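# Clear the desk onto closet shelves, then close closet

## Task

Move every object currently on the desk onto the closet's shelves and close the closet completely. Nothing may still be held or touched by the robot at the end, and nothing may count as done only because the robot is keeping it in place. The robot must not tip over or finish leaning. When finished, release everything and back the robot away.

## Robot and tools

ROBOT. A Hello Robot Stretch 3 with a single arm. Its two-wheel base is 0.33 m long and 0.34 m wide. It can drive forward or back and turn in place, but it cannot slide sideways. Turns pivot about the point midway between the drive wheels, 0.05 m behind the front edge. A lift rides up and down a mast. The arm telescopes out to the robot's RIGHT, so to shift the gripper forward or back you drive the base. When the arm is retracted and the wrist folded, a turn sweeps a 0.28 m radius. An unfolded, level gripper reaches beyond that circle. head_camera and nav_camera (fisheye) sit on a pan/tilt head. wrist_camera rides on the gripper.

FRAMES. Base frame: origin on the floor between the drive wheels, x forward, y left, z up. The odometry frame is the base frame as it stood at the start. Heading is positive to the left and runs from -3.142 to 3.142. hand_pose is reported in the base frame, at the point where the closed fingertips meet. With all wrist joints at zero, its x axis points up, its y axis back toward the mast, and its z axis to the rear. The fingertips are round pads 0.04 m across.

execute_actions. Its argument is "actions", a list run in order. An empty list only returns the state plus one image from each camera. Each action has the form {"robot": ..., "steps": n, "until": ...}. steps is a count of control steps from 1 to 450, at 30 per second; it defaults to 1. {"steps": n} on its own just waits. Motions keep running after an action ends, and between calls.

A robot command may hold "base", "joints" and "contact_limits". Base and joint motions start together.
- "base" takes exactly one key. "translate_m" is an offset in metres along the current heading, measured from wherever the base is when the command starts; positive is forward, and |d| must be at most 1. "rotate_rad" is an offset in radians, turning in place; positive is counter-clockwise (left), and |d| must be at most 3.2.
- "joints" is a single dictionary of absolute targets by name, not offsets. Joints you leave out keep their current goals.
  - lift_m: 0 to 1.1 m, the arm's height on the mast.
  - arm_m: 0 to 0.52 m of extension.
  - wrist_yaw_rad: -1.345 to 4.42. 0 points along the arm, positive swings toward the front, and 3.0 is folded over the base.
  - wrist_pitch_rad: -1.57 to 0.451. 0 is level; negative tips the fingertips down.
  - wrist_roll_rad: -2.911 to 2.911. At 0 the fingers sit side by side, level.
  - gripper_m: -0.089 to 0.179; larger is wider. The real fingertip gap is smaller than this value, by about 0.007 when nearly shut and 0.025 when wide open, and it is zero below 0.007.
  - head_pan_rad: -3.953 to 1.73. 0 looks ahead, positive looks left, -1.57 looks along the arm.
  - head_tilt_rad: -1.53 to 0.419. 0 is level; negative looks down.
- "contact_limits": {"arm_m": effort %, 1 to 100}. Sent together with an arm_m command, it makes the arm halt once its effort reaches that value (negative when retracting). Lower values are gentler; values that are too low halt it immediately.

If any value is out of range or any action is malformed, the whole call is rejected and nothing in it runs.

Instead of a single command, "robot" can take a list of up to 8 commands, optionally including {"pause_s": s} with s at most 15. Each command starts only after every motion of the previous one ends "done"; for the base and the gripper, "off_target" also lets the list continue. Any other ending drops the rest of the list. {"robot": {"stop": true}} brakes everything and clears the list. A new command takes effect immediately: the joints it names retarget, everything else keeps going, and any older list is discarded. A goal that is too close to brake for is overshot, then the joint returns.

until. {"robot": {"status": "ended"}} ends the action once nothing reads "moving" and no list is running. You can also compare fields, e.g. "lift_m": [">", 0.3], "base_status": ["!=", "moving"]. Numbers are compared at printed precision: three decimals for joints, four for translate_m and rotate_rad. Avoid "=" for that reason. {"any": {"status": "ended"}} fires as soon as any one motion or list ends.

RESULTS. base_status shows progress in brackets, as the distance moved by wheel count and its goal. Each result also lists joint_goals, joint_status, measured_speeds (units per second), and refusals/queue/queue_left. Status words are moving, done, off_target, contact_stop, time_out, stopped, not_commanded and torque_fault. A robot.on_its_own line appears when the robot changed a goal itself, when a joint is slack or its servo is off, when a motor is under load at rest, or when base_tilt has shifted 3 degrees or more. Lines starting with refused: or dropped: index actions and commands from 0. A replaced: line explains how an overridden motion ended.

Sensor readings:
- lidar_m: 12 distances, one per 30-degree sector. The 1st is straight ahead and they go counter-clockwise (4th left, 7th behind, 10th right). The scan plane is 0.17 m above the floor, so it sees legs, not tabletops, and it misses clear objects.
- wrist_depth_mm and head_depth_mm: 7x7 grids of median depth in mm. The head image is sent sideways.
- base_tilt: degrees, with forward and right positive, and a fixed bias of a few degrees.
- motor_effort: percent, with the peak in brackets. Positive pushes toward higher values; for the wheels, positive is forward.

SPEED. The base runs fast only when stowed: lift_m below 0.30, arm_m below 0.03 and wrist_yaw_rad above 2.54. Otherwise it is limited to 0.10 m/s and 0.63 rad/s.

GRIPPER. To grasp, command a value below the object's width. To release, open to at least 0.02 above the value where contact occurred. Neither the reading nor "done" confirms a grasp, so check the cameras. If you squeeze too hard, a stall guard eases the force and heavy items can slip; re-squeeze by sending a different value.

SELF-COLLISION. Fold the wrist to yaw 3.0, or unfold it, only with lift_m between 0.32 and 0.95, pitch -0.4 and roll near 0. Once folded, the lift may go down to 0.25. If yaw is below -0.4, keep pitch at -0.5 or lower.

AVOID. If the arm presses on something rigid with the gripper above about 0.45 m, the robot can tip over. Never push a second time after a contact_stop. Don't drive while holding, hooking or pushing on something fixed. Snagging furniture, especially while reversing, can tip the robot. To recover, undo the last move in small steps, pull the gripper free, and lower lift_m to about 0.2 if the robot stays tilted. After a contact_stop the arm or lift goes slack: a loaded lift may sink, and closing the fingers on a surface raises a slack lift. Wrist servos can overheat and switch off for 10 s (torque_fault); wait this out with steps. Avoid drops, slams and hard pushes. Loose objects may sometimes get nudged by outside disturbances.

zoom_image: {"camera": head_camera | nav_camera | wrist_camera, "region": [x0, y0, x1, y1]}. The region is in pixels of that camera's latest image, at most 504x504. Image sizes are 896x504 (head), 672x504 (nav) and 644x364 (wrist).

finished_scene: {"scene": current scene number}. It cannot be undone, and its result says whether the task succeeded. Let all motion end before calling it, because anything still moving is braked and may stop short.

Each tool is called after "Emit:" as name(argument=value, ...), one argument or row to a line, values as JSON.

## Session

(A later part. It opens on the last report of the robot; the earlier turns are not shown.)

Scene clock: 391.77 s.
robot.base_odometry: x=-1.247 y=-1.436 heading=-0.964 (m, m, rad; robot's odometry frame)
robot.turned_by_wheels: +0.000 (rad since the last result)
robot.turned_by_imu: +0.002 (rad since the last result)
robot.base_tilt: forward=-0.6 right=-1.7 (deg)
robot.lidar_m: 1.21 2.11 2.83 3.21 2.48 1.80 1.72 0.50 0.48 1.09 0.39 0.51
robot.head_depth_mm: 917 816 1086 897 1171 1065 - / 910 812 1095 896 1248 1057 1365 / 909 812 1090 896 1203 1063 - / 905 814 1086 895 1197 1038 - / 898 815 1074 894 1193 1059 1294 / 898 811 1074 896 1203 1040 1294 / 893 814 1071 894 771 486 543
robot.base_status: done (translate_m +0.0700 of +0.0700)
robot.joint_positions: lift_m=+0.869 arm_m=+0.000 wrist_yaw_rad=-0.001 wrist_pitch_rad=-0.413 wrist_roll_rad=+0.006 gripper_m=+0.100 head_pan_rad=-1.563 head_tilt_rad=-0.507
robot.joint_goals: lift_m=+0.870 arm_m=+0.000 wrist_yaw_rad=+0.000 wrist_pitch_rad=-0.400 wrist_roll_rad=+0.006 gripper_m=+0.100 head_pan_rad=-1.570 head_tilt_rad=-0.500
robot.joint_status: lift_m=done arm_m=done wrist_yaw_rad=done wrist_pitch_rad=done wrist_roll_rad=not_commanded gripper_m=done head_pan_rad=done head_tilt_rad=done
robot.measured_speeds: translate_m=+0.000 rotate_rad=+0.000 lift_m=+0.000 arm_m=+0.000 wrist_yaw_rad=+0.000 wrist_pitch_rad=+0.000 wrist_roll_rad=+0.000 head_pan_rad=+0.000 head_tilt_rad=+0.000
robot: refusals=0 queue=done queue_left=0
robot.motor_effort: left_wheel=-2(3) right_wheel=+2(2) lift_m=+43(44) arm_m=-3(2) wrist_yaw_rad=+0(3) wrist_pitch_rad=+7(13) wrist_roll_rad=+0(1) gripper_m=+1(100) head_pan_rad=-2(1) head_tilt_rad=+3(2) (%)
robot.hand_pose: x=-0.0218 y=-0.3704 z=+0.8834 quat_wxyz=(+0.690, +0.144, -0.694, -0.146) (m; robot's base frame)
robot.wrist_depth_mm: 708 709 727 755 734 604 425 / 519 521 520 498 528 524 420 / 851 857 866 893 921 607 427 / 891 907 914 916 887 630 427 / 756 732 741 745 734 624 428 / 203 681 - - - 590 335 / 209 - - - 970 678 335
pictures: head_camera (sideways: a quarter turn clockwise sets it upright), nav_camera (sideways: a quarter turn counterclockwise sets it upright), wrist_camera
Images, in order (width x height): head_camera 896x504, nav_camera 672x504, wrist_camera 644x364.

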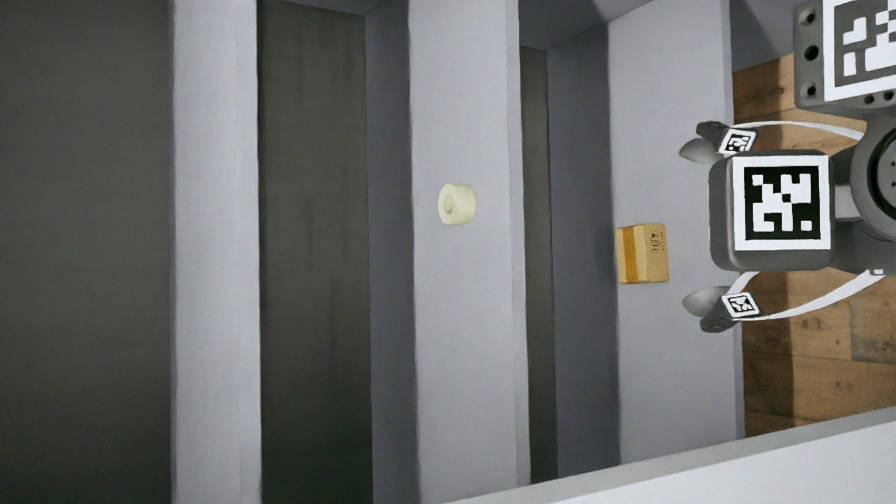

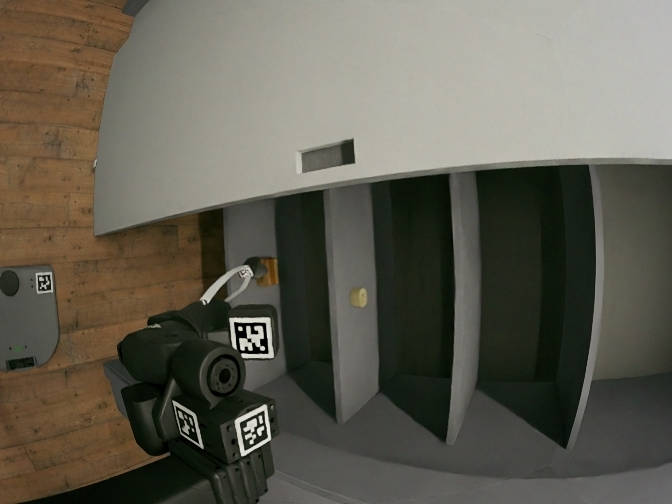

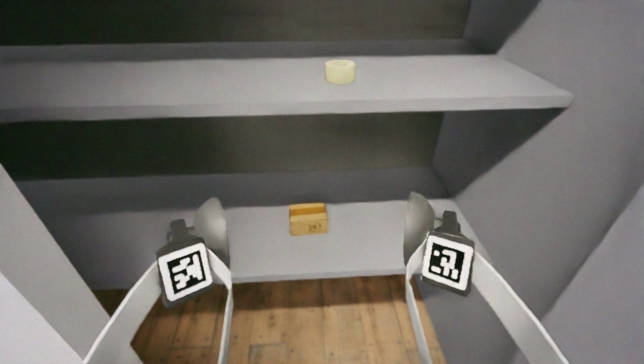

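Emit:
execute_actions(
  actions=[
    {"robot":[{"joints":{"wrist_yaw_rad":3.0,"gripper_m":0.05}},{"base":{"rotate_rad":1.97},"joints":{"lift_m":0.28}},{"base":{"translate_m":1.0}},{"base":{"translate_m":1.0}},{"base":{"translate_m":0.82}},{"base":{"rotate_rad":1.135},"joints":{"lift_m":0.9,"head_tilt_rad":-0.6,"head_pan_rad":-1.3}}],"steps":450,"until":{"robot":{"status":"ended"}}},
    {"steps":450,"until":{"robot":{"status":"ended"}}},
  ],
)

Scene clock: 427.43 s.
robot.base_odometry: x=+0.262 y=+0.947 heading=+2.141 (m, m, rad; robot's odometry frame)
robot.turned_by_wheels: +3.105 (rad since the last result)
robot.turned_by_imu: +3.140 (rad since the last result)
robot.base_tilt: forward=-0.6 right=-1.7 (deg)
robot.lidar_m: 0.64 0.67 0.89 2.26 3.04 3.27 3.10 1.18 1.12 1.06 0.64 0.70
robot.head_depth_mm: 857 945 793 584 464 390 - / 875 958 791 586 465 395 - / 890 983 796 585 464 405 - / 903 995 796 587 465 405 - / 923 1013 794 585 464 415 1182 / 944 1041 798 585 465 1353 1240 / 958 1071 1185 588 465 1346 1230
robot.base_status: done (rotate_rad +1.1349 of +1.1350)
robot.joint_positions: lift_m=+0.899 arm_m=+0.000 wrist_yaw_rad=+2.999 wrist_pitch_rad=-0.415 wrist_roll_rad=+0.006 gripper_m=+0.050 head_pan_rad=-1.307 head_tilt_rad=-0.593
robot.joint_goals: lift_m=+0.900 arm_m=+0.000 wrist_yaw_rad=+3.000 wrist_pitch_rad=-0.400 wrist_roll_rad=+0.006 gripper_m=+0.050 head_pan_rad=-1.300 head_tilt_rad=-0.600
robot.joint_status: lift_m=done arm_m=done wrist_yaw_rad=done wrist_pitch_rad=done wrist_roll_rad=not_commanded gripper_m=done head_pan_rad=done head_tilt_rad=done
robot.measured_speeds: translate_m=+0.000 rotate_rad=+0.000 lift_m=+0.000 arm_m=+0.000 wrist_yaw_rad=+0.000 wrist_pitch_rad=+0.000 wrist_roll_rad=+0.000 head_pan_rad=+0.000 head_tilt_rad=+0.000
robot: refusals=0 queue=done queue_left=0
robot.motor_effort: left_wheel=-2(10) right_wheel=+2(11) lift_m=+43(42) arm_m=-2(3) wrist_yaw_rad=+0(2) wrist_pitch_rad=+8(8) wrist_roll_rad=+0(1) gripper_m=+1(99) head_pan_rad=+3(16) head_tilt_rad=-2(10) (%)
robot.hand_pose: x=+0.0108 y=+0.0772 z=+0.9129 quat_wxyz=(+0.195, +0.702, +0.095, +0.678) (m; robot's base frame)
robot.wrist_depth_mm: - - - - - 807 590 / - - - - - 826 612 / - - - - - 834 610 / - - - - - 842 625 / - - - - - 886 635 / - - - - - 899 661 / - - - - - 860 662
pictures: head_camera (sideways: a quarter turn clockwise sets it upright), nav_camera (sideways: a quarter turn counterclockwise sets it upright), wrist_camera
Images, in order (width x height): head_camera 896x504, nav_camera 672x504, wrist_camera 644x364.

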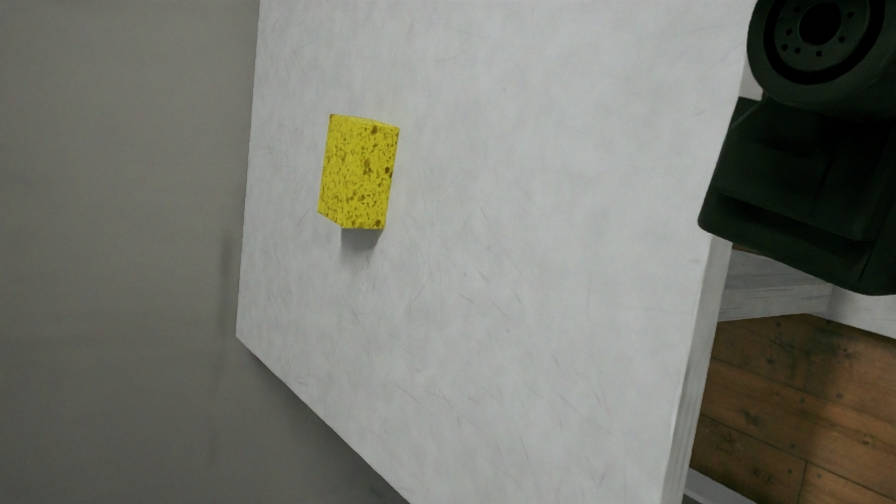

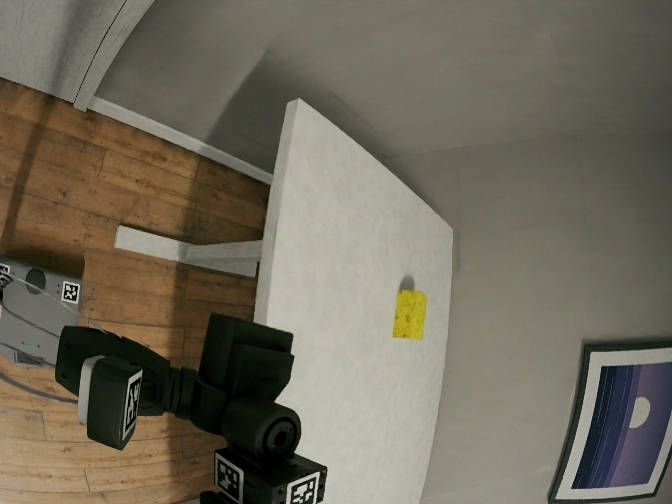

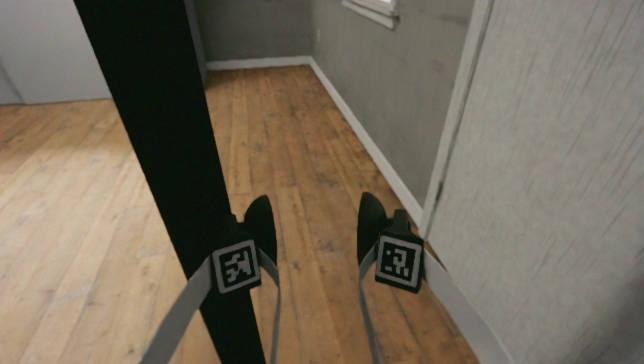

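Emit:
execute_actions(
  actions=[
    {"robot":[{"joints":{"wrist_yaw_rad":1.57}},{"joints":{"lift_m":1.09}},{"joints":{"wrist_yaw_rad":0,"gripper_m":0.175,"head_pan_rad":-1.57},"base":{"translate_m":0.13}},{"joints":{"wrist_pitch_rad":-0.6,"arm_m":0.2}}],"steps":450,"until":{"robot":{"status":"ended"}}},
  ],
)

Scene clock: 440.30 s.
robot.base_odometry: x=+0.192 y=+1.056 heading=+2.141 (m, m, rad; robot's odometry frame)
robot.turned_by_wheels: +0.000 (rad since the last result)
robot.turned_by_imu: +0.003 (rad since the last result)
robot.base_tilt: forward=-0.6 right=-1.7 (deg)
robot.lidar_m: 0.51 0.53 0.71 1.83 3.05 3.41 3.23 1.29 1.11 0.61 0.80 0.57
robot.head_depth_mm: 893 - 792 587 464 405 1239 / - - 754 585 464 394 1228 / - - 655 584 465 395 1236 / 885 985 705 586 465 394 1234 / 878 972 753 585 465 395 1160 / 875 964 792 587 465 395 1241 / 871 961 882 585 465 395 1230
robot.base_status: done (translate_m +0.1300 of +0.1300)
robot.joint_positions: lift_m=+1.089 arm_m=+0.200 wrist_yaw_rad=+0.001 wrist_pitch_rad=-0.611 wrist_roll_rad=+0.006 gripper_m=+0.175 head_pan_rad=-1.563 head_tilt_rad=-0.593
robot.joint_goals: lift_m=+1.090 arm_m=+0.200 wrist_yaw_rad=+0.000 wrist_pitch_rad=-0.600 wrist_roll_rad=+0.006 gripper_m=+0.175 head_pan_rad=-1.570 head_tilt_rad=-0.600
robot.joint_status: lift_m=done arm_m=done wrist_yaw_rad=done wrist_pitch_rad=done wrist_roll_rad=not_commanded gripper_m=done head_pan_rad=done head_tilt_rad=done
robot.measured_speeds: translate_m=+0.000 rotate_rad=+0.000 lift_m=+0.000 arm_m=+0.000 wrist_yaw_rad=+0.000 wrist_pitch_rad=+0.000 wrist_roll_rad=+0.000 head_pan_rad=+0.000 head_tilt_rad=+0.000
robot: refusals=0 queue=done queue_left=0
robot.motor_effort: left_wheel=-3(4) right_wheel=+2(6) lift_m=+42(43) arm_m=+4(2) wrist_yaw_rad=-2(3) wrist_pitch_rad=+7(8) wrist_roll_rad=+0(0) gripper_m=+1(100) head_pan_rad=-3(12) head_tilt_rad=-3(2) (%)
robot.hand_pose: x=-0.0213 y=-0.5406 z=+1.0615 quat_wxyz=(+0.673, +0.213, -0.676, -0.213) (m; robot's base frame)
robot.wrist_depth_mm: 535 558 568 569 559 587 593 / 610 589 488 493 485 497 506 / 673 400 406 406 409 408 408 / 640 338 343 281 333 346 348 / 303 301 296 286 292 306 300 / 264 262 259 260 266 256 267 / 227 236 235 236 235 236 236
pictures: head_camera (sideways: a quarter turn clockwise sets it upright), nav_camera (sideways: a quarter turn counterclockwise sets it upright), wrist_camera
Images, in order (width x height): head_camera 896x504, nav_camera 672x504, wrist_camera 644x364.

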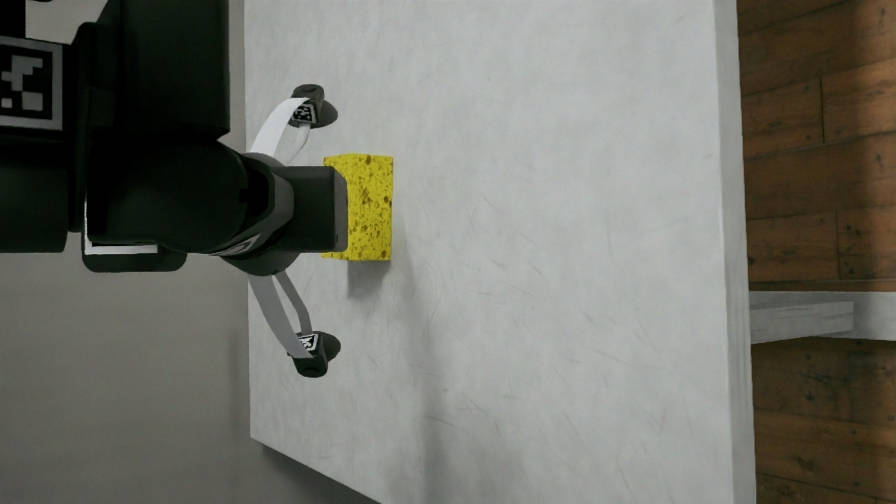

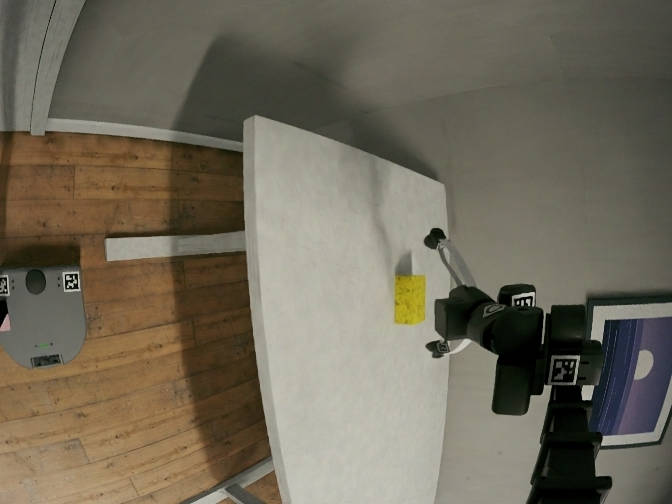

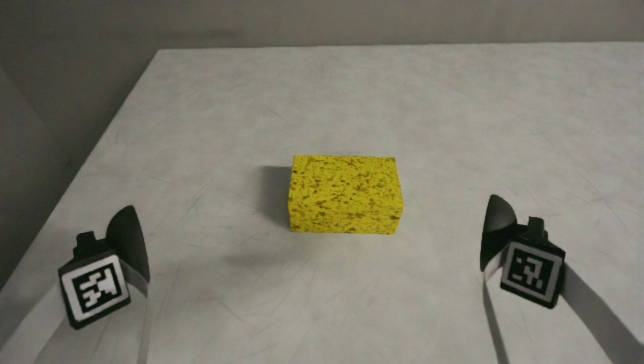

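Emit:
execute_actions(
  actions=[
    {"robot":[{"joints":{"arm_m":0.32},"base":{"translate_m":-0.03}},{"joints":{"lift_m":1.015}}],"steps":300,"until":{"robot":{"status":"ended"}}},
  ],
)

Scene clock: 446.77 s.
robot.base_odometry: x=+0.208 y=+1.031 heading=+2.141 (m, m, rad; robot's odometry frame)
robot.turned_by_wheels: +0.000 (rad since the last result)
robot.turned_by_imu: +0.001 (rad since the last result)
robot.base_tilt: forward=-0.6 right=-1.7 (deg)
robot.lidar_m: 0.54 0.56 0.75 1.93 3.04 3.37 3.20 1.26 1.11 0.62 0.84 0.60
robot.head_depth_mm: 885 - 754 586 464 404 1234 / 877 - 754 586 465 405 1234 / 877 - 719 586 464 394 1239 / 883 958 652 585 464 395 1237 / 876 970 812 586 465 394 1156 / 876 970 795 585 464 394 1242 / 873 961 790 585 466 395 1233
robot.base_status: done (translate_m -0.0300 of -0.0300)
robot.joint_positions: lift_m=+1.016 arm_m=+0.320 wrist_yaw_rad=+0.001 wrist_pitch_rad=-0.611 wrist_roll_rad=+0.006 gripper_m=+0.175 head_pan_rad=-1.563 head_tilt_rad=-0.593
robot.joint_goals: lift_m=+1.015 arm_m=+0.320 wrist_yaw_rad=+0.000 wrist_pitch_rad=-0.600 wrist_roll_rad=+0.006 gripper_m=+0.175 head_pan_rad=-1.570 head_tilt_rad=-0.600
robot.joint_status: lift_m=done arm_m=done wrist_yaw_rad=done wrist_pitch_rad=done wrist_roll_rad=not_commanded gripper_m=done head_pan_rad=done head_tilt_rad=done
robot.measured_speeds: translate_m=+0.000 rotate_rad=+0.000 lift_m=+0.000 arm_m=+0.000 wrist_yaw_rad=+0.000 wrist_pitch_rad=+0.000 wrist_roll_rad=+0.000 head_pan_rad=+0.000 head_tilt_rad=+0.000
robot: refusals=0 queue=done queue_left=0
robot.motor_effort: left_wheel=-2(6) right_wheel=+2(5) lift_m=+17(47) arm_m=+4(2) wrist_yaw_rad=-2(2) wrist_pitch_rad=+7(7) wrist_roll_rad=-1(0) gripper_m=+1(0) head_pan_rad=-2(3) head_tilt_rad=-3(3) (%)
robot.hand_pose: x=-0.0213 y=-0.6606 z=+0.9874 quat_wxyz=(+0.673, +0.213, -0.676, -0.213) (m; robot's base frame)
robot.wrist_depth_mm: 433 425 434 445 449 456 466 / 362 344 347 346 357 350 354 / 284 286 284 286 287 290 291 / 241 241 240 244 245 246 245 / 208 210 162 157 200 217 212 / - 184 139 139 146 182 189 / 161 165 159 147 158 167 168
pictures: head_camera (sideways: a quarter turn clockwise sets it upright), nav_camera (sideways: a quarter turn counterclockwise sets it upright), wrist_camera
Images, in order (width x height): head_camera 896x504, nav_camera 672x504, wrist_camera 644x364.

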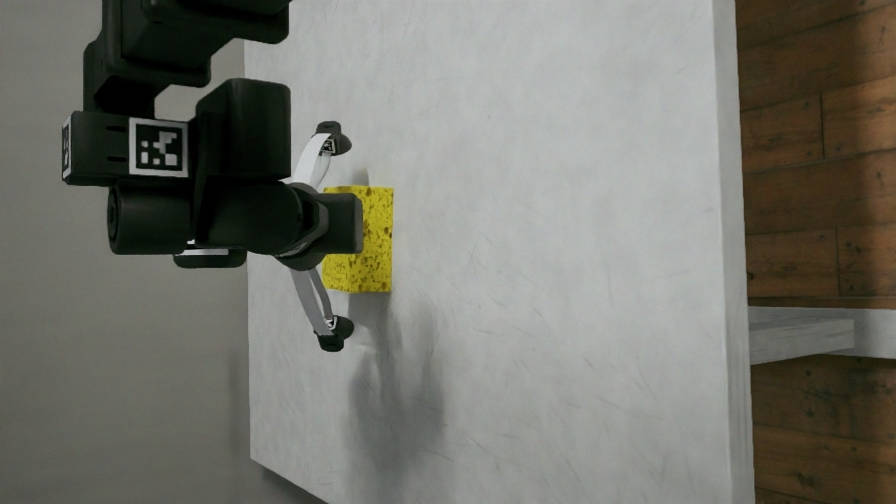

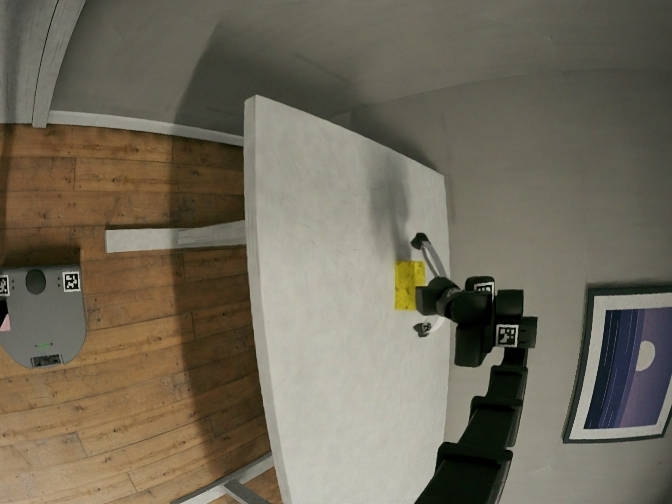

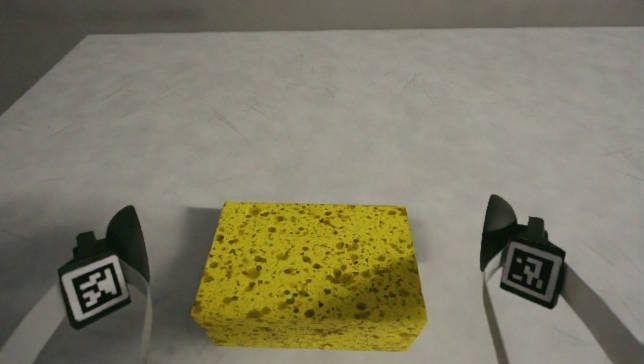

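Emit:
execute_actions(
  actions=[
    {"robot":[{"joints":{"arm_m":0.31,"lift_m":1.005}},{"joints":{"gripper_m":0.075}},{"joints":{"lift_m":1.09}},{"joints":{"arm_m":0},"base":{"translate_m":-0.25}}],"steps":300,"until":{"robot":{"status":"ended"}}},
  ],
)

Scene clock: 457.13 s.
robot.base_odometry: x=+0.343 y=+0.820 heading=+2.141 (m, m, rad; robot's odometry frame)
robot.turned_by_wheels: +0.000 (rad since the last result)
robot.turned_by_imu: -0.001 (rad since the last result)
robot.base_tilt: forward=-0.5 right=-1.7 (deg)
robot.lidar_m: 0.79 0.82 1.09 2.77 3.62 3.10 2.96 1.06 1.12 1.07 0.71 0.86
robot.head_depth_mm: - - - - - - 1238 / - - - - - - 1236 / - - - - - 1357 1227 / 894 960 - 633 451 405 1238 / 889 983 795 606 452 405 1239 / 883 978 792 587 466 406 1243 / 881 970 795 586 465 404 1162
robot.base_status: done (translate_m -0.2500 of -0.2500)
robot.joint_positions: lift_m=+1.089 arm_m=+0.000 wrist_yaw_rad=+0.001 wrist_pitch_rad=-0.612 wrist_roll_rad=+0.006 gripper_m=+0.076 head_pan_rad=-1.563 head_tilt_rad=-0.593
robot.joint_goals: lift_m=+1.090 arm_m=+0.000 wrist_yaw_rad=+0.000 wrist_pitch_rad=-0.600 wrist_roll_rad=+0.006 gripper_m=+0.075 head_pan_rad=-1.570 head_tilt_rad=-0.600
robot.joint_status: lift_m=done arm_m=done wrist_yaw_rad=done wrist_pitch_rad=done wrist_roll_rad=not_commanded gripper_m=done head_pan_rad=done head_tilt_rad=done
robot.measured_speeds: translate_m=+0.000 rotate_rad=+0.000 lift_m=+0.000 arm_m=+0.000 wrist_yaw_rad=+0.000 wrist_pitch_rad=+0.000 wrist_roll_rad=+0.000 head_pan_rad=+0.000 head_tilt_rad=+0.000
robot: refusals=0 queue=done queue_left=0
robot.motor_effort: left_wheel=-3(7) right_wheel=+2(2) lift_m=+43(46) arm_m=-3(4) wrist_yaw_rad=-1(1) wrist_pitch_rad=+8(7) wrist_roll_rad=+0(0) gripper_m=-19(100) head_pan_rad=-2(3) head_tilt_rad=-2(4) (%)
robot.hand_pose: x=-0.0213 y=-0.3412 z=+1.0612 quat_wxyz=(+0.673, +0.213, -0.676, -0.214) (m; robot's base frame)
robot.wrist_depth_mm: 645 637 621 652 636 647 648 / 482 485 489 498 494 499 502 / 403 396 401 406 405 403 407 / 336 342 340 168 344 345 348 / 295 294 145 145 145 296 301 / 260 260 135 133 132 260 264 / 234 233 229 229 230 235 236
pictures: head_camera (sideways: a quarter turn clockwise sets it upright), nav_camera (sideways: a quarter turn counterclockwise sets it upright), wrist_camera
Images, in order (width x height): head_camera 896x504, nav_camera 672x504, wrist_camera 644x364.

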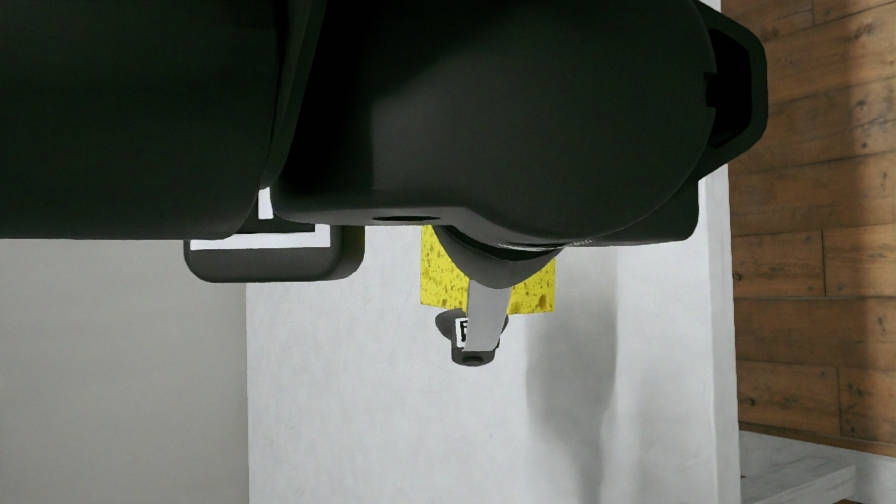

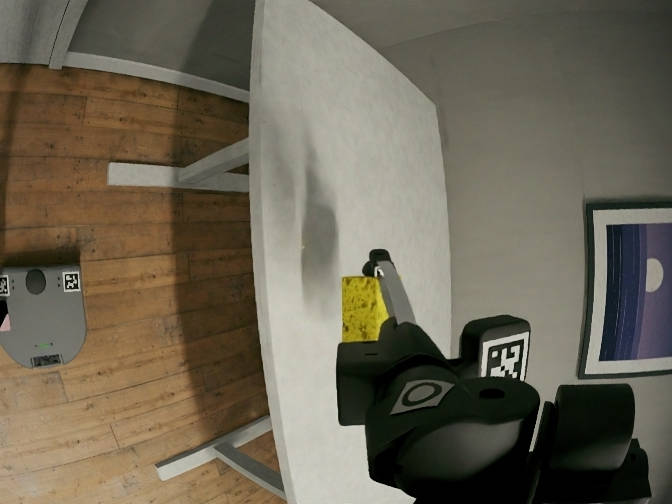

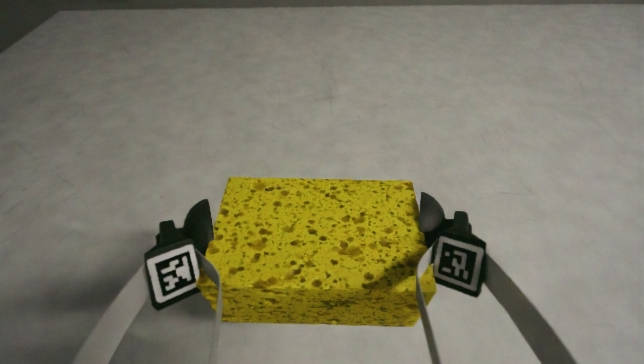

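Emit:
execute_actions(
  actions=[
    {"robot":[{"joints":{"wrist_yaw_rad":1.57,"wrist_pitch_rad":-0.4}},{"joints":{"lift_m":0.9}},{"joints":{"wrist_yaw_rad":3.0}},{"base":{"rotate_rad":1.94},"joints":{"lift_m":0.28}},{"base":{"translate_m":1.0}},{"base":{"translate_m":1.0}},{"base":{"translate_m":0.78}}],"steps":450,"until":{"robot":{"status":"ended"}}},
    {"steps":450,"until":{"robot":{"status":"ended"}}},
    {"robot":[{"base":{"rotate_rad":1.15},"joints":{"lift_m":0.89,"head_tilt_rad":-0.5}},{"joints":{"wrist_yaw_rad":0}},{"joints":{"wrist_pitch_rad":-0.2}}],"steps":450,"until":{"robot":{"status":"ended"}}},
  ],
)

Scene clock: 499.43 s.
robot.base_odometry: x=-1.298 y=-1.423 heading=-1.053 (m, m, rad; robot's odometry frame)
robot.turned_by_wheels: +3.090 (rad since the last result)
robot.turned_by_imu: +3.125 (rad since the last result)
robot.base_tilt: forward=-0.6 right=-1.7 (deg)
robot.lidar_m: 1.17 2.06 2.69 3.70 2.63 1.85 1.75 0.50 0.50 1.08 0.38 0.48
robot.head_depth_mm: 918 815 1093 895 1167 1046 - / 906 813 1092 895 1251 1032 - / 906 814 1083 894 788 - - / 898 814 1077 895 771 444 - / 890 815 1072 892 1230 1006 1293 / 885 813 1057 899 1197 1036 1237 / 886 815 1049 857 416 458 521
robot.base_status: done (rotate_rad +1.1499 of +1.1500)
robot.joint_positions: lift_m=+0.889 arm_m=+0.000 wrist_yaw_rad=+0.003 wrist_pitch_rad=-0.223 wrist_roll_rad=+0.006 gripper_m=+0.076 head_pan_rad=-1.563 head_tilt_rad=-0.507
robot.joint_goals: lift_m=+0.890 arm_m=+0.000 wrist_yaw_rad=+0.000 wrist_pitch_rad=-0.200 wrist_roll_rad=+0.006 gripper_m=+0.075 head_pan_rad=-1.570 head_tilt_rad=-0.500
robot.joint_status: lift_m=done arm_m=done wrist_yaw_rad=done wrist_pitch_rad=done wrist_roll_rad=not_commanded gripper_m=done head_pan_rad=done head_tilt_rad=done
robot.measured_speeds: translate_m=+0.000 rotate_rad=+0.000 lift_m=+0.000 arm_m=+0.000 wrist_yaw_rad=+0.000 wrist_pitch_rad=+0.000 wrist_roll_rad=+0.000 head_pan_rad=+0.000 head_tilt_rad=+0.000
robot: refusals=0 queue=done queue_left=0
robot.motor_effort: left_wheel=-3(11) right_wheel=+2(10) lift_m=+43(47) arm_m=-1(3) wrist_yaw_rad=-2(7) wrist_pitch_rad=+13(17) wrist_roll_rad=-1(0) gripper_m=-18(19) head_pan_rad=-3(2) head_tilt_rad=+3(10) (%)
robot.hand_pose: x=-0.0209 y=-0.3898 z=+0.9482 quat_wxyz=(+0.701, +0.079, -0.704, -0.078) (m; robot's base frame)
robot.wrist_depth_mm: 682 698 707 729 744 608 428 / 716 728 753 773 792 626 434 / 741 762 760 765 740 604 437 / 494 494 473 168 494 553 432 / 881 906 145 146 146 595 438 / 799 794 133 132 132 607 448 / 178 664 638 617 663 655 440
pictures: head_camera (sideways: a quarter turn clockwise sets it upright), nav_camera (sideways: a quarter turn counterclockwise sets it upright), wrist_camera
Images, in order (width x height): head_camera 896x504, nav_camera 672x504, wrist_camera 644x364.

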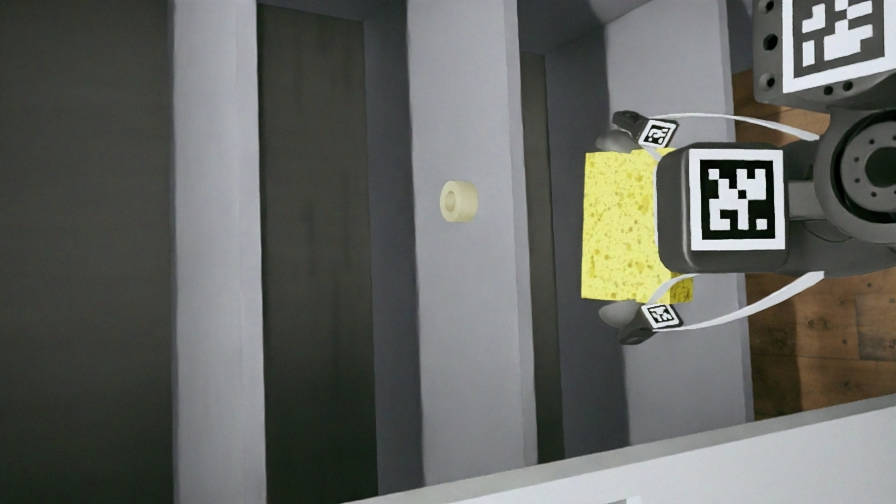

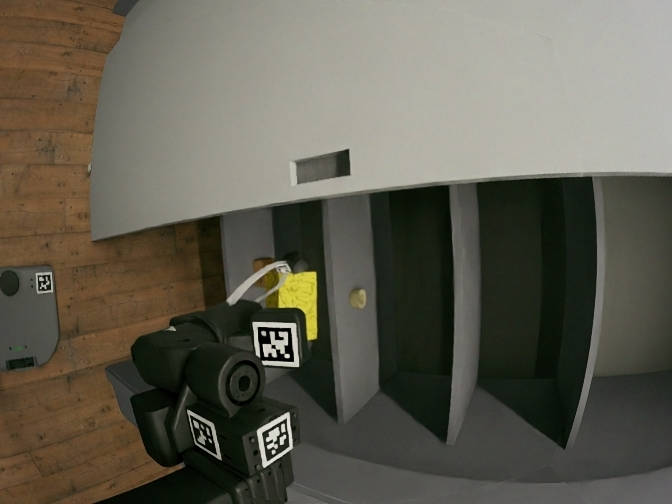

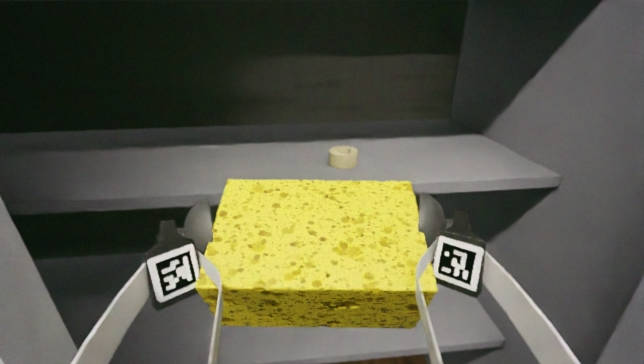

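Emit:
execute_actions(
  actions=[
    {"robot":[{"base":{"translate_m":0.05}},{"joints":{"arm_m":0.43}},{"joints":{"wrist_yaw_rad":0.4}}],"steps":450,"until":{"robot":{"status":"ended"}}},
  ],
)

Scene clock: 513.30 s.
robot.base_odometry: x=-1.273 y=-1.467 heading=-1.053 (m, m, rad; robot's odometry frame)
robot.turned_by_wheels: +0.000 (rad since the last result)
robot.turned_by_imu: +0.002 (rad since the last result)
robot.base_tilt: forward=-0.5 right=-1.7 (deg)
robot.lidar_m: 1.12 2.02 2.63 3.69 2.71 1.90 1.80 0.53 0.55 0.36 0.37 0.48
robot.head_depth_mm: 914 813 1089 986 - 1215 1273 / 911 816 1067 842 1205 1063 1297 / 902 814 1048 824 1197 1034 1293 / 900 813 1038 820 1198 1028 1304 / 885 814 1034 856 1205 1028 1264 / 884 812 1031 386 418 459 522 / - 292 316 350 402 446 517
robot.base_status: done (translate_m +0.0500 of +0.0500)
robot.joint_positions: lift_m=+0.889 arm_m=+0.430 wrist_yaw_rad=+0.397 wrist_pitch_rad=-0.221 wrist_roll_rad=+0.006 gripper_m=+0.076 head_pan_rad=-1.563 head_tilt_rad=-0.507
robot.joint_goals: lift_m=+0.890 arm_m=+0.430 wrist_yaw_rad=+0.400 wrist_pitch_rad=-0.200 wrist_roll_rad=+0.006 gripper_m=+0.075 head_pan_rad=-1.570 head_tilt_rad=-0.500
robot.joint_status: lift_m=done arm_m=done wrist_yaw_rad=done wrist_pitch_rad=done wrist_roll_rad=not_commanded gripper_m=done head_pan_rad=done head_tilt_rad=done
robot.measured_speeds: translate_m=+0.000 rotate_rad=+0.000 lift_m=+0.000 arm_m=+0.000 wrist_yaw_rad=+0.000 wrist_pitch_rad=+0.000 wrist_roll_rad=+0.000 head_pan_rad=+0.000 head_tilt_rad=+0.000
robot: refusals=0 queue=done queue_left=0
robot.motor_effort: left_wheel=-3(6) right_wheel=+2(6) lift_m=+43(43) arm_m=+4(5) wrist_yaw_rad=+1(0) wrist_pitch_rad=+12(13) wrist_roll_rad=-1(0) gripper_m=-18(18) head_pan_rad=-2(2) head_tilt_rad=+2(2) (%)
robot.hand_pose: x=+0.0732 y=-0.8002 z=+0.9485 quat_wxyz=(+0.703, +0.216, -0.675, +0.061) (m; robot's base frame)
robot.wrist_depth_mm: 494 454 406 373 342 323 301 / 546 480 437 399 369 340 316 / 594 529 468 429 388 362 334 / 492 488 462 169 409 384 357 / 359 361 145 145 145 353 350 / 284 284 133 131 132 279 276 / 235 234 227 226 224 231 230
pictures: head_camera (sideways: a quarter turn clockwise sets it upright), nav_camera (sideways: a quarter turn counterclockwise sets it upright), wrist_camera
Images, in order (width x height): head_camera 896x504, nav_camera 672x504, wrist_camera 644x364.

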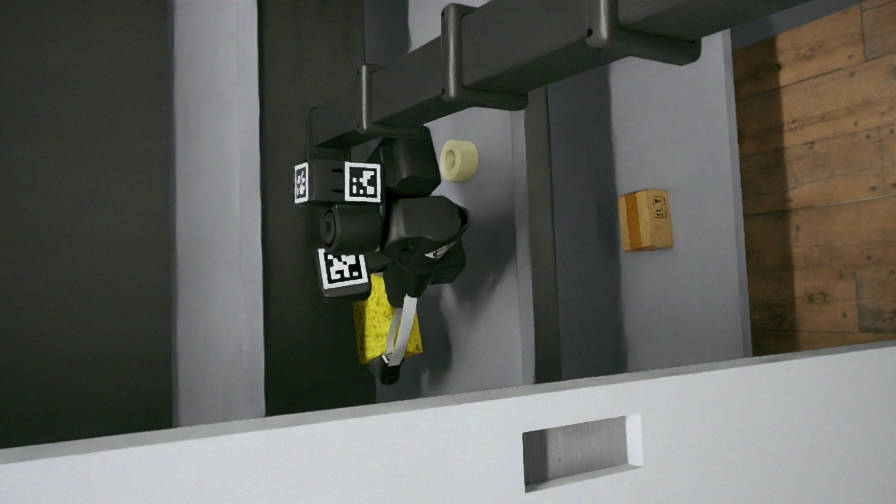

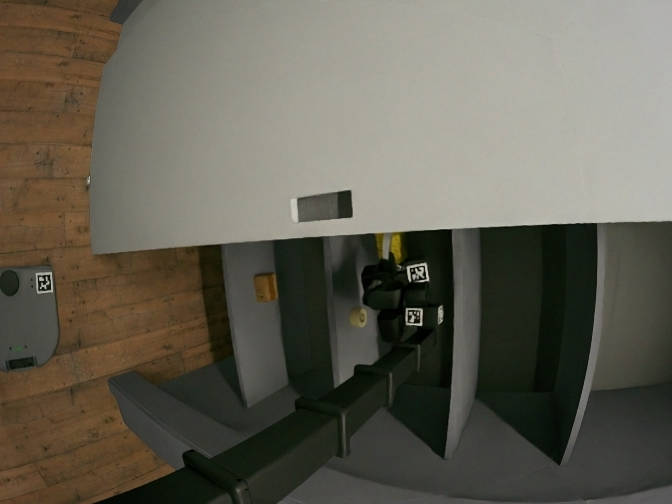

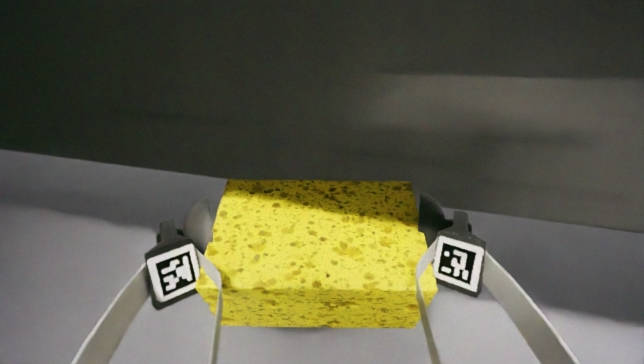

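Emit:
execute_actions(
  actions=[
    {"robot":[{"joints":{"lift_m":0.828}},{"joints":{"gripper_m":0.14}},{"joints":{"lift_m":0.89}}],"steps":300,"until":{"robot":{"status":"ended"}}},
  ],
)

Scene clock: 526.67 s.
robot.base_odometry: x=-1.273 y=-1.467 heading=-1.053 (m, m, rad; robot's odometry frame)
robot.turned_by_wheels: +0.000 (rad since the last result)
robot.turned_by_imu: +0.001 (rad since the last result)
robot.base_tilt: forward=-0.5 right=-1.7 (deg)
robot.lidar_m: 1.12 2.01 2.63 3.68 2.72 1.90 1.80 0.53 0.55 0.36 0.37 0.48
robot.head_depth_mm: 916 812 1092 987 - 1205 1263 / 906 814 1065 839 1202 1065 1297 / 903 814 1045 822 1204 1033 1300 / 896 814 1049 820 1202 1031 1305 / 890 812 1062 831 1206 1031 1273 / 881 814 1029 385 417 457 523 / - 291 316 350 401 444 514
robot.base_status: done (translate_m +0.0500 of +0.0500)
robot.joint_positions: lift_m=+0.889 arm_m=+0.430 wrist_yaw_rad=+0.397 wrist_pitch_rad=-0.220 wrist_roll_rad=+0.006 gripper_m=+0.140 head_pan_rad=-1.563 head_tilt_rad=-0.507
robot.joint_goals: lift_m=+0.890 arm_m=+0.430 wrist_yaw_rad=+0.400 wrist_pitch_rad=-0.200 wrist_roll_rad=+0.006 gripper_m=+0.140 head_pan_rad=-1.570 head_tilt_rad=-0.500
robot.joint_status: lift_m=done arm_m=done wrist_yaw_rad=done wrist_pitch_rad=done wrist_roll_rad=not_commanded gripper_m=done head_pan_rad=done head_tilt_rad=done
robot.measured_speeds: translate_m=+0.000 rotate_rad=+0.000 lift_m=+0.000 arm_m=+0.000 wrist_yaw_rad=+0.000 wrist_pitch_rad=+0.000 wrist_roll_rad=+0.000 head_pan_rad=+0.000 head_tilt_rad=+0.000
robot: refusals=0 queue=done queue_left=0
robot.motor_effort: left_wheel=-2(2) right_wheel=+2(2) lift_m=+43(46) arm_m=+3(4) wrist_yaw_rad=+1(1) wrist_pitch_rad=+12(12) wrist_roll_rad=+0(0) gripper_m=+1(100) head_pan_rad=-2(1) head_tilt_rad=+2(3) (%)
robot.hand_pose: x=+0.0733 y=-0.8003 z=+0.9487 quat_wxyz=(+0.703, +0.215, -0.675, +0.062) (m; robot's base frame)
robot.wrist_depth_mm: 491 445 407 366 343 321 302 / 533 478 438 401 365 339 317 / 585 532 468 426 393 360 332 / 482 488 481 453 419 384 353 / 360 381 355 353 358 370 353 / 284 - 285 280 280 272 277 / 240 235 220 184 218 231 230
pictures: head_camera (sideways: a quarter turn clockwise sets it upright), nav_camera (sideways: a quarter turn counterclockwise sets it upright), wrist_camera
Images, in order (width x height): head_camera 896x504, nav_camera 672x504, wrist_camera 644x364.

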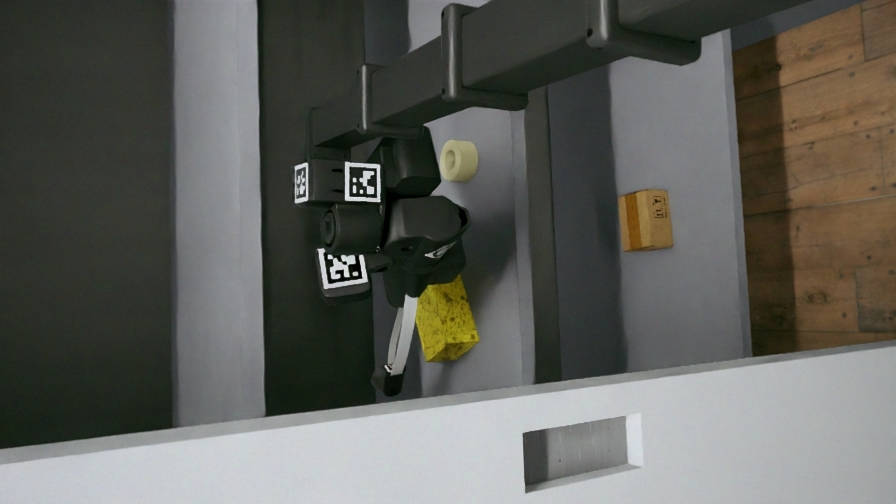

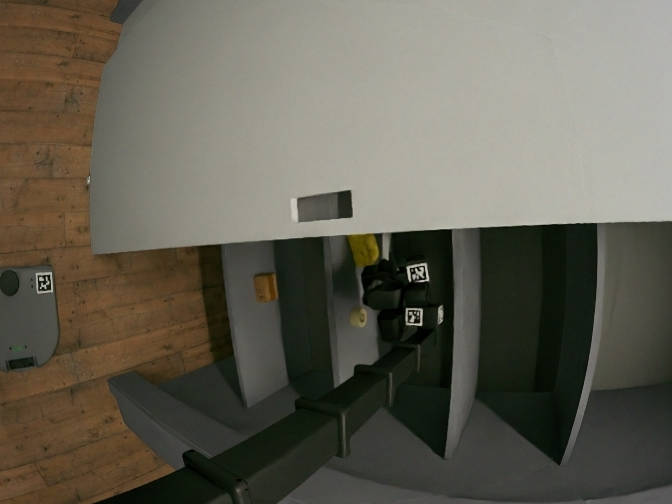

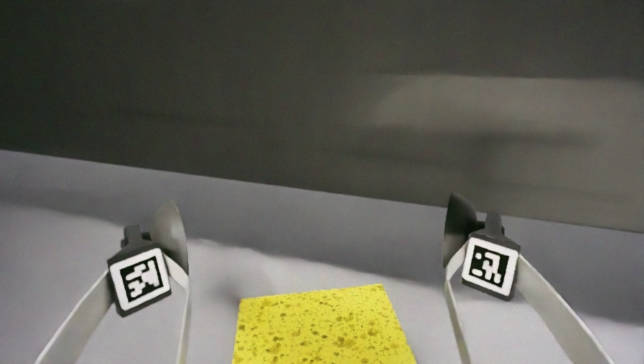

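Emit:
execute_actions(
  actions=[
    {"robot":[{"joints":{"lift_m":0.92,"gripper_m":0.0}},{"joints":{"wrist_yaw_rad":0.0}},{"joints":{"arm_m":0.0}},{"joints":{"lift_m":0.9,"wrist_pitch_rad":-0.4}},{"joints":{"wrist_yaw_rad":3.0},"base":{"translate_m":0.4}},{"base":{"rotate_rad":-1.55}},{"joints":{"wrist_yaw_rad":1.57,"lift_m":0.93,"head_pan_rad":-0.5}},{"joints":{"wrist_pitch_rad":0.0}}],"steps":450,"until":{"robot":{"status":"ended"}}},
    {"steps":450,"until":{"robot":{"status":"ended"}}},
  ],
)

Scene clock: 552.03 s.
robot.base_odometry: x=-1.075 y=-1.814 heading=-2.602 (m, m, rad; robot's odometry frame)
robot.turned_by_wheels: -1.550 (rad since the last result)
robot.turned_by_imu: -1.592 (rad since the last result)
robot.base_tilt: forward=-0.6 right=-1.7 (deg)
robot.lidar_m: 0.31 0.32 0.41 0.88 1.61 2.07 3.70 3.40 2.34 2.19 0.86 0.33
robot.head_depth_mm: 949 990 1072 1141 1241 1341 1303 / 1041 1069 1164 1264 1296 1496 1309 / 1111 1085 1260 1038 1248 1475 1297 / 1052 934 1220 939 1242 - 1295 / 992 819 1151 864 1241 1038 1214 / 940 728 299 327 370 403 454 / - - 286 304 334 369 412
robot.base_status: done (rotate_rad -1.5499 of -1.5500)
robot.joint_positions: lift_m=+0.929 arm_m=+0.000 wrist_yaw_rad=+1.573 wrist_pitch_rad=-0.022 wrist_roll_rad=+0.007 gripper_m=+0.000 head_pan_rad=-0.507 head_tilt_rad=-0.505
robot.joint_goals: lift_m=+0.930 arm_m=+0.000 wrist_yaw_rad=+1.570 wrist_pitch_rad=+0.000 wrist_roll_rad=+0.007 gripper_m=+0.000 head_pan_rad=-0.500 head_tilt_rad=-0.500
robot.joint_status: lift_m=done arm_m=done wrist_yaw_rad=done wrist_pitch_rad=done wrist_roll_rad=not_commanded gripper_m=done head_pan_rad=done head_tilt_rad=done
robot.measured_speeds: translate_m=+0.000 rotate_rad=+0.000 lift_m=+0.000 arm_m=+0.000 wrist_yaw_rad=+0.000 wrist_pitch_rad=+0.000 wrist_roll_rad=+0.000 head_pan_rad=+0.000 head_tilt_rad=+0.000
robot: refusals=0 queue=done queue_left=0
robot.motor_effort: left_wheel=+2(15) right_wheel=-4(41) lift_m=+43(46) arm_m=-2(1) wrist_yaw_rad=-2(58) wrist_pitch_rad=+13(17) wrist_roll_rad=-1(1) gripper_m=-3(100) head_pan_rad=+2(29) head_tilt_rad=+1(2) (%)
robot.hand_pose: x=+0.2343 y=-0.1448 z=+1.0383 quat_wxyz=(+0.504, +0.508, -0.495, +0.493) (m; robot's base frame)
robot.wrist_depth_mm: 210 215 221 892 902 912 721 / 215 222 230 907 919 952 699 / 223 231 238 953 983 - 734 / 231 238 250 964 - 946 737 / 242 248 257 - 695 767 690 / 250 258 268 - - - 774 / 261 267 279 832 861 867 779
pictures: head_camera (sideways: a quarter turn clockwise sets it upright), nav_camera (sideways: a quarter turn counterclockwise sets it upright), wrist_camera
Images, in order (width x height): head_camera 896x504, nav_camera 672x504, wrist_camera 644x364.

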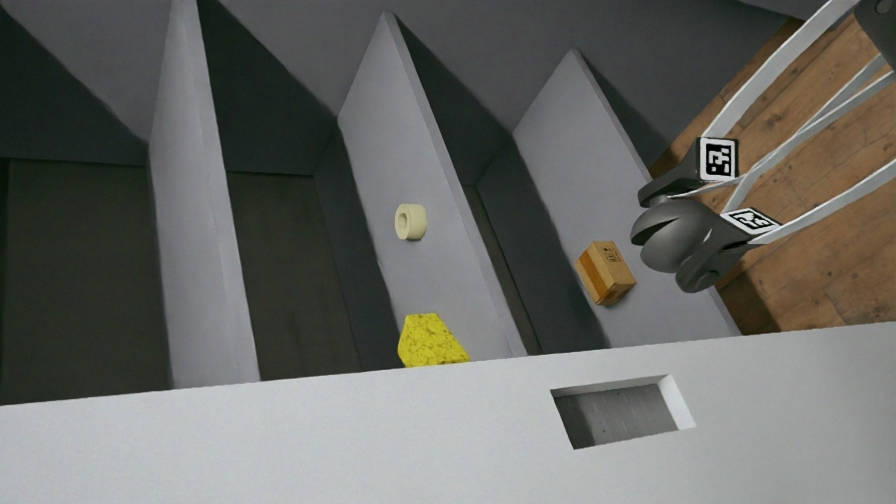

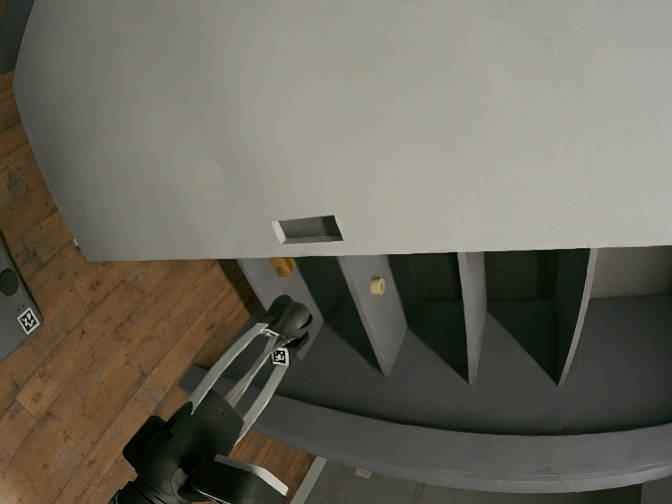

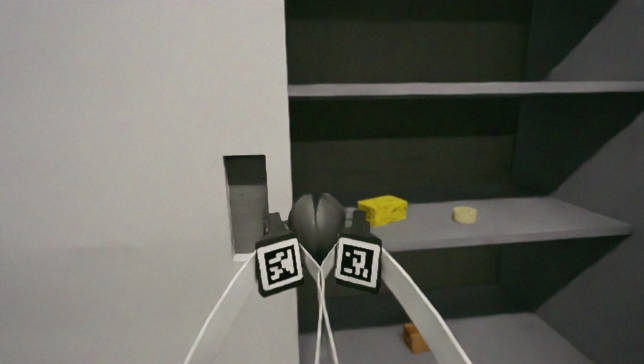

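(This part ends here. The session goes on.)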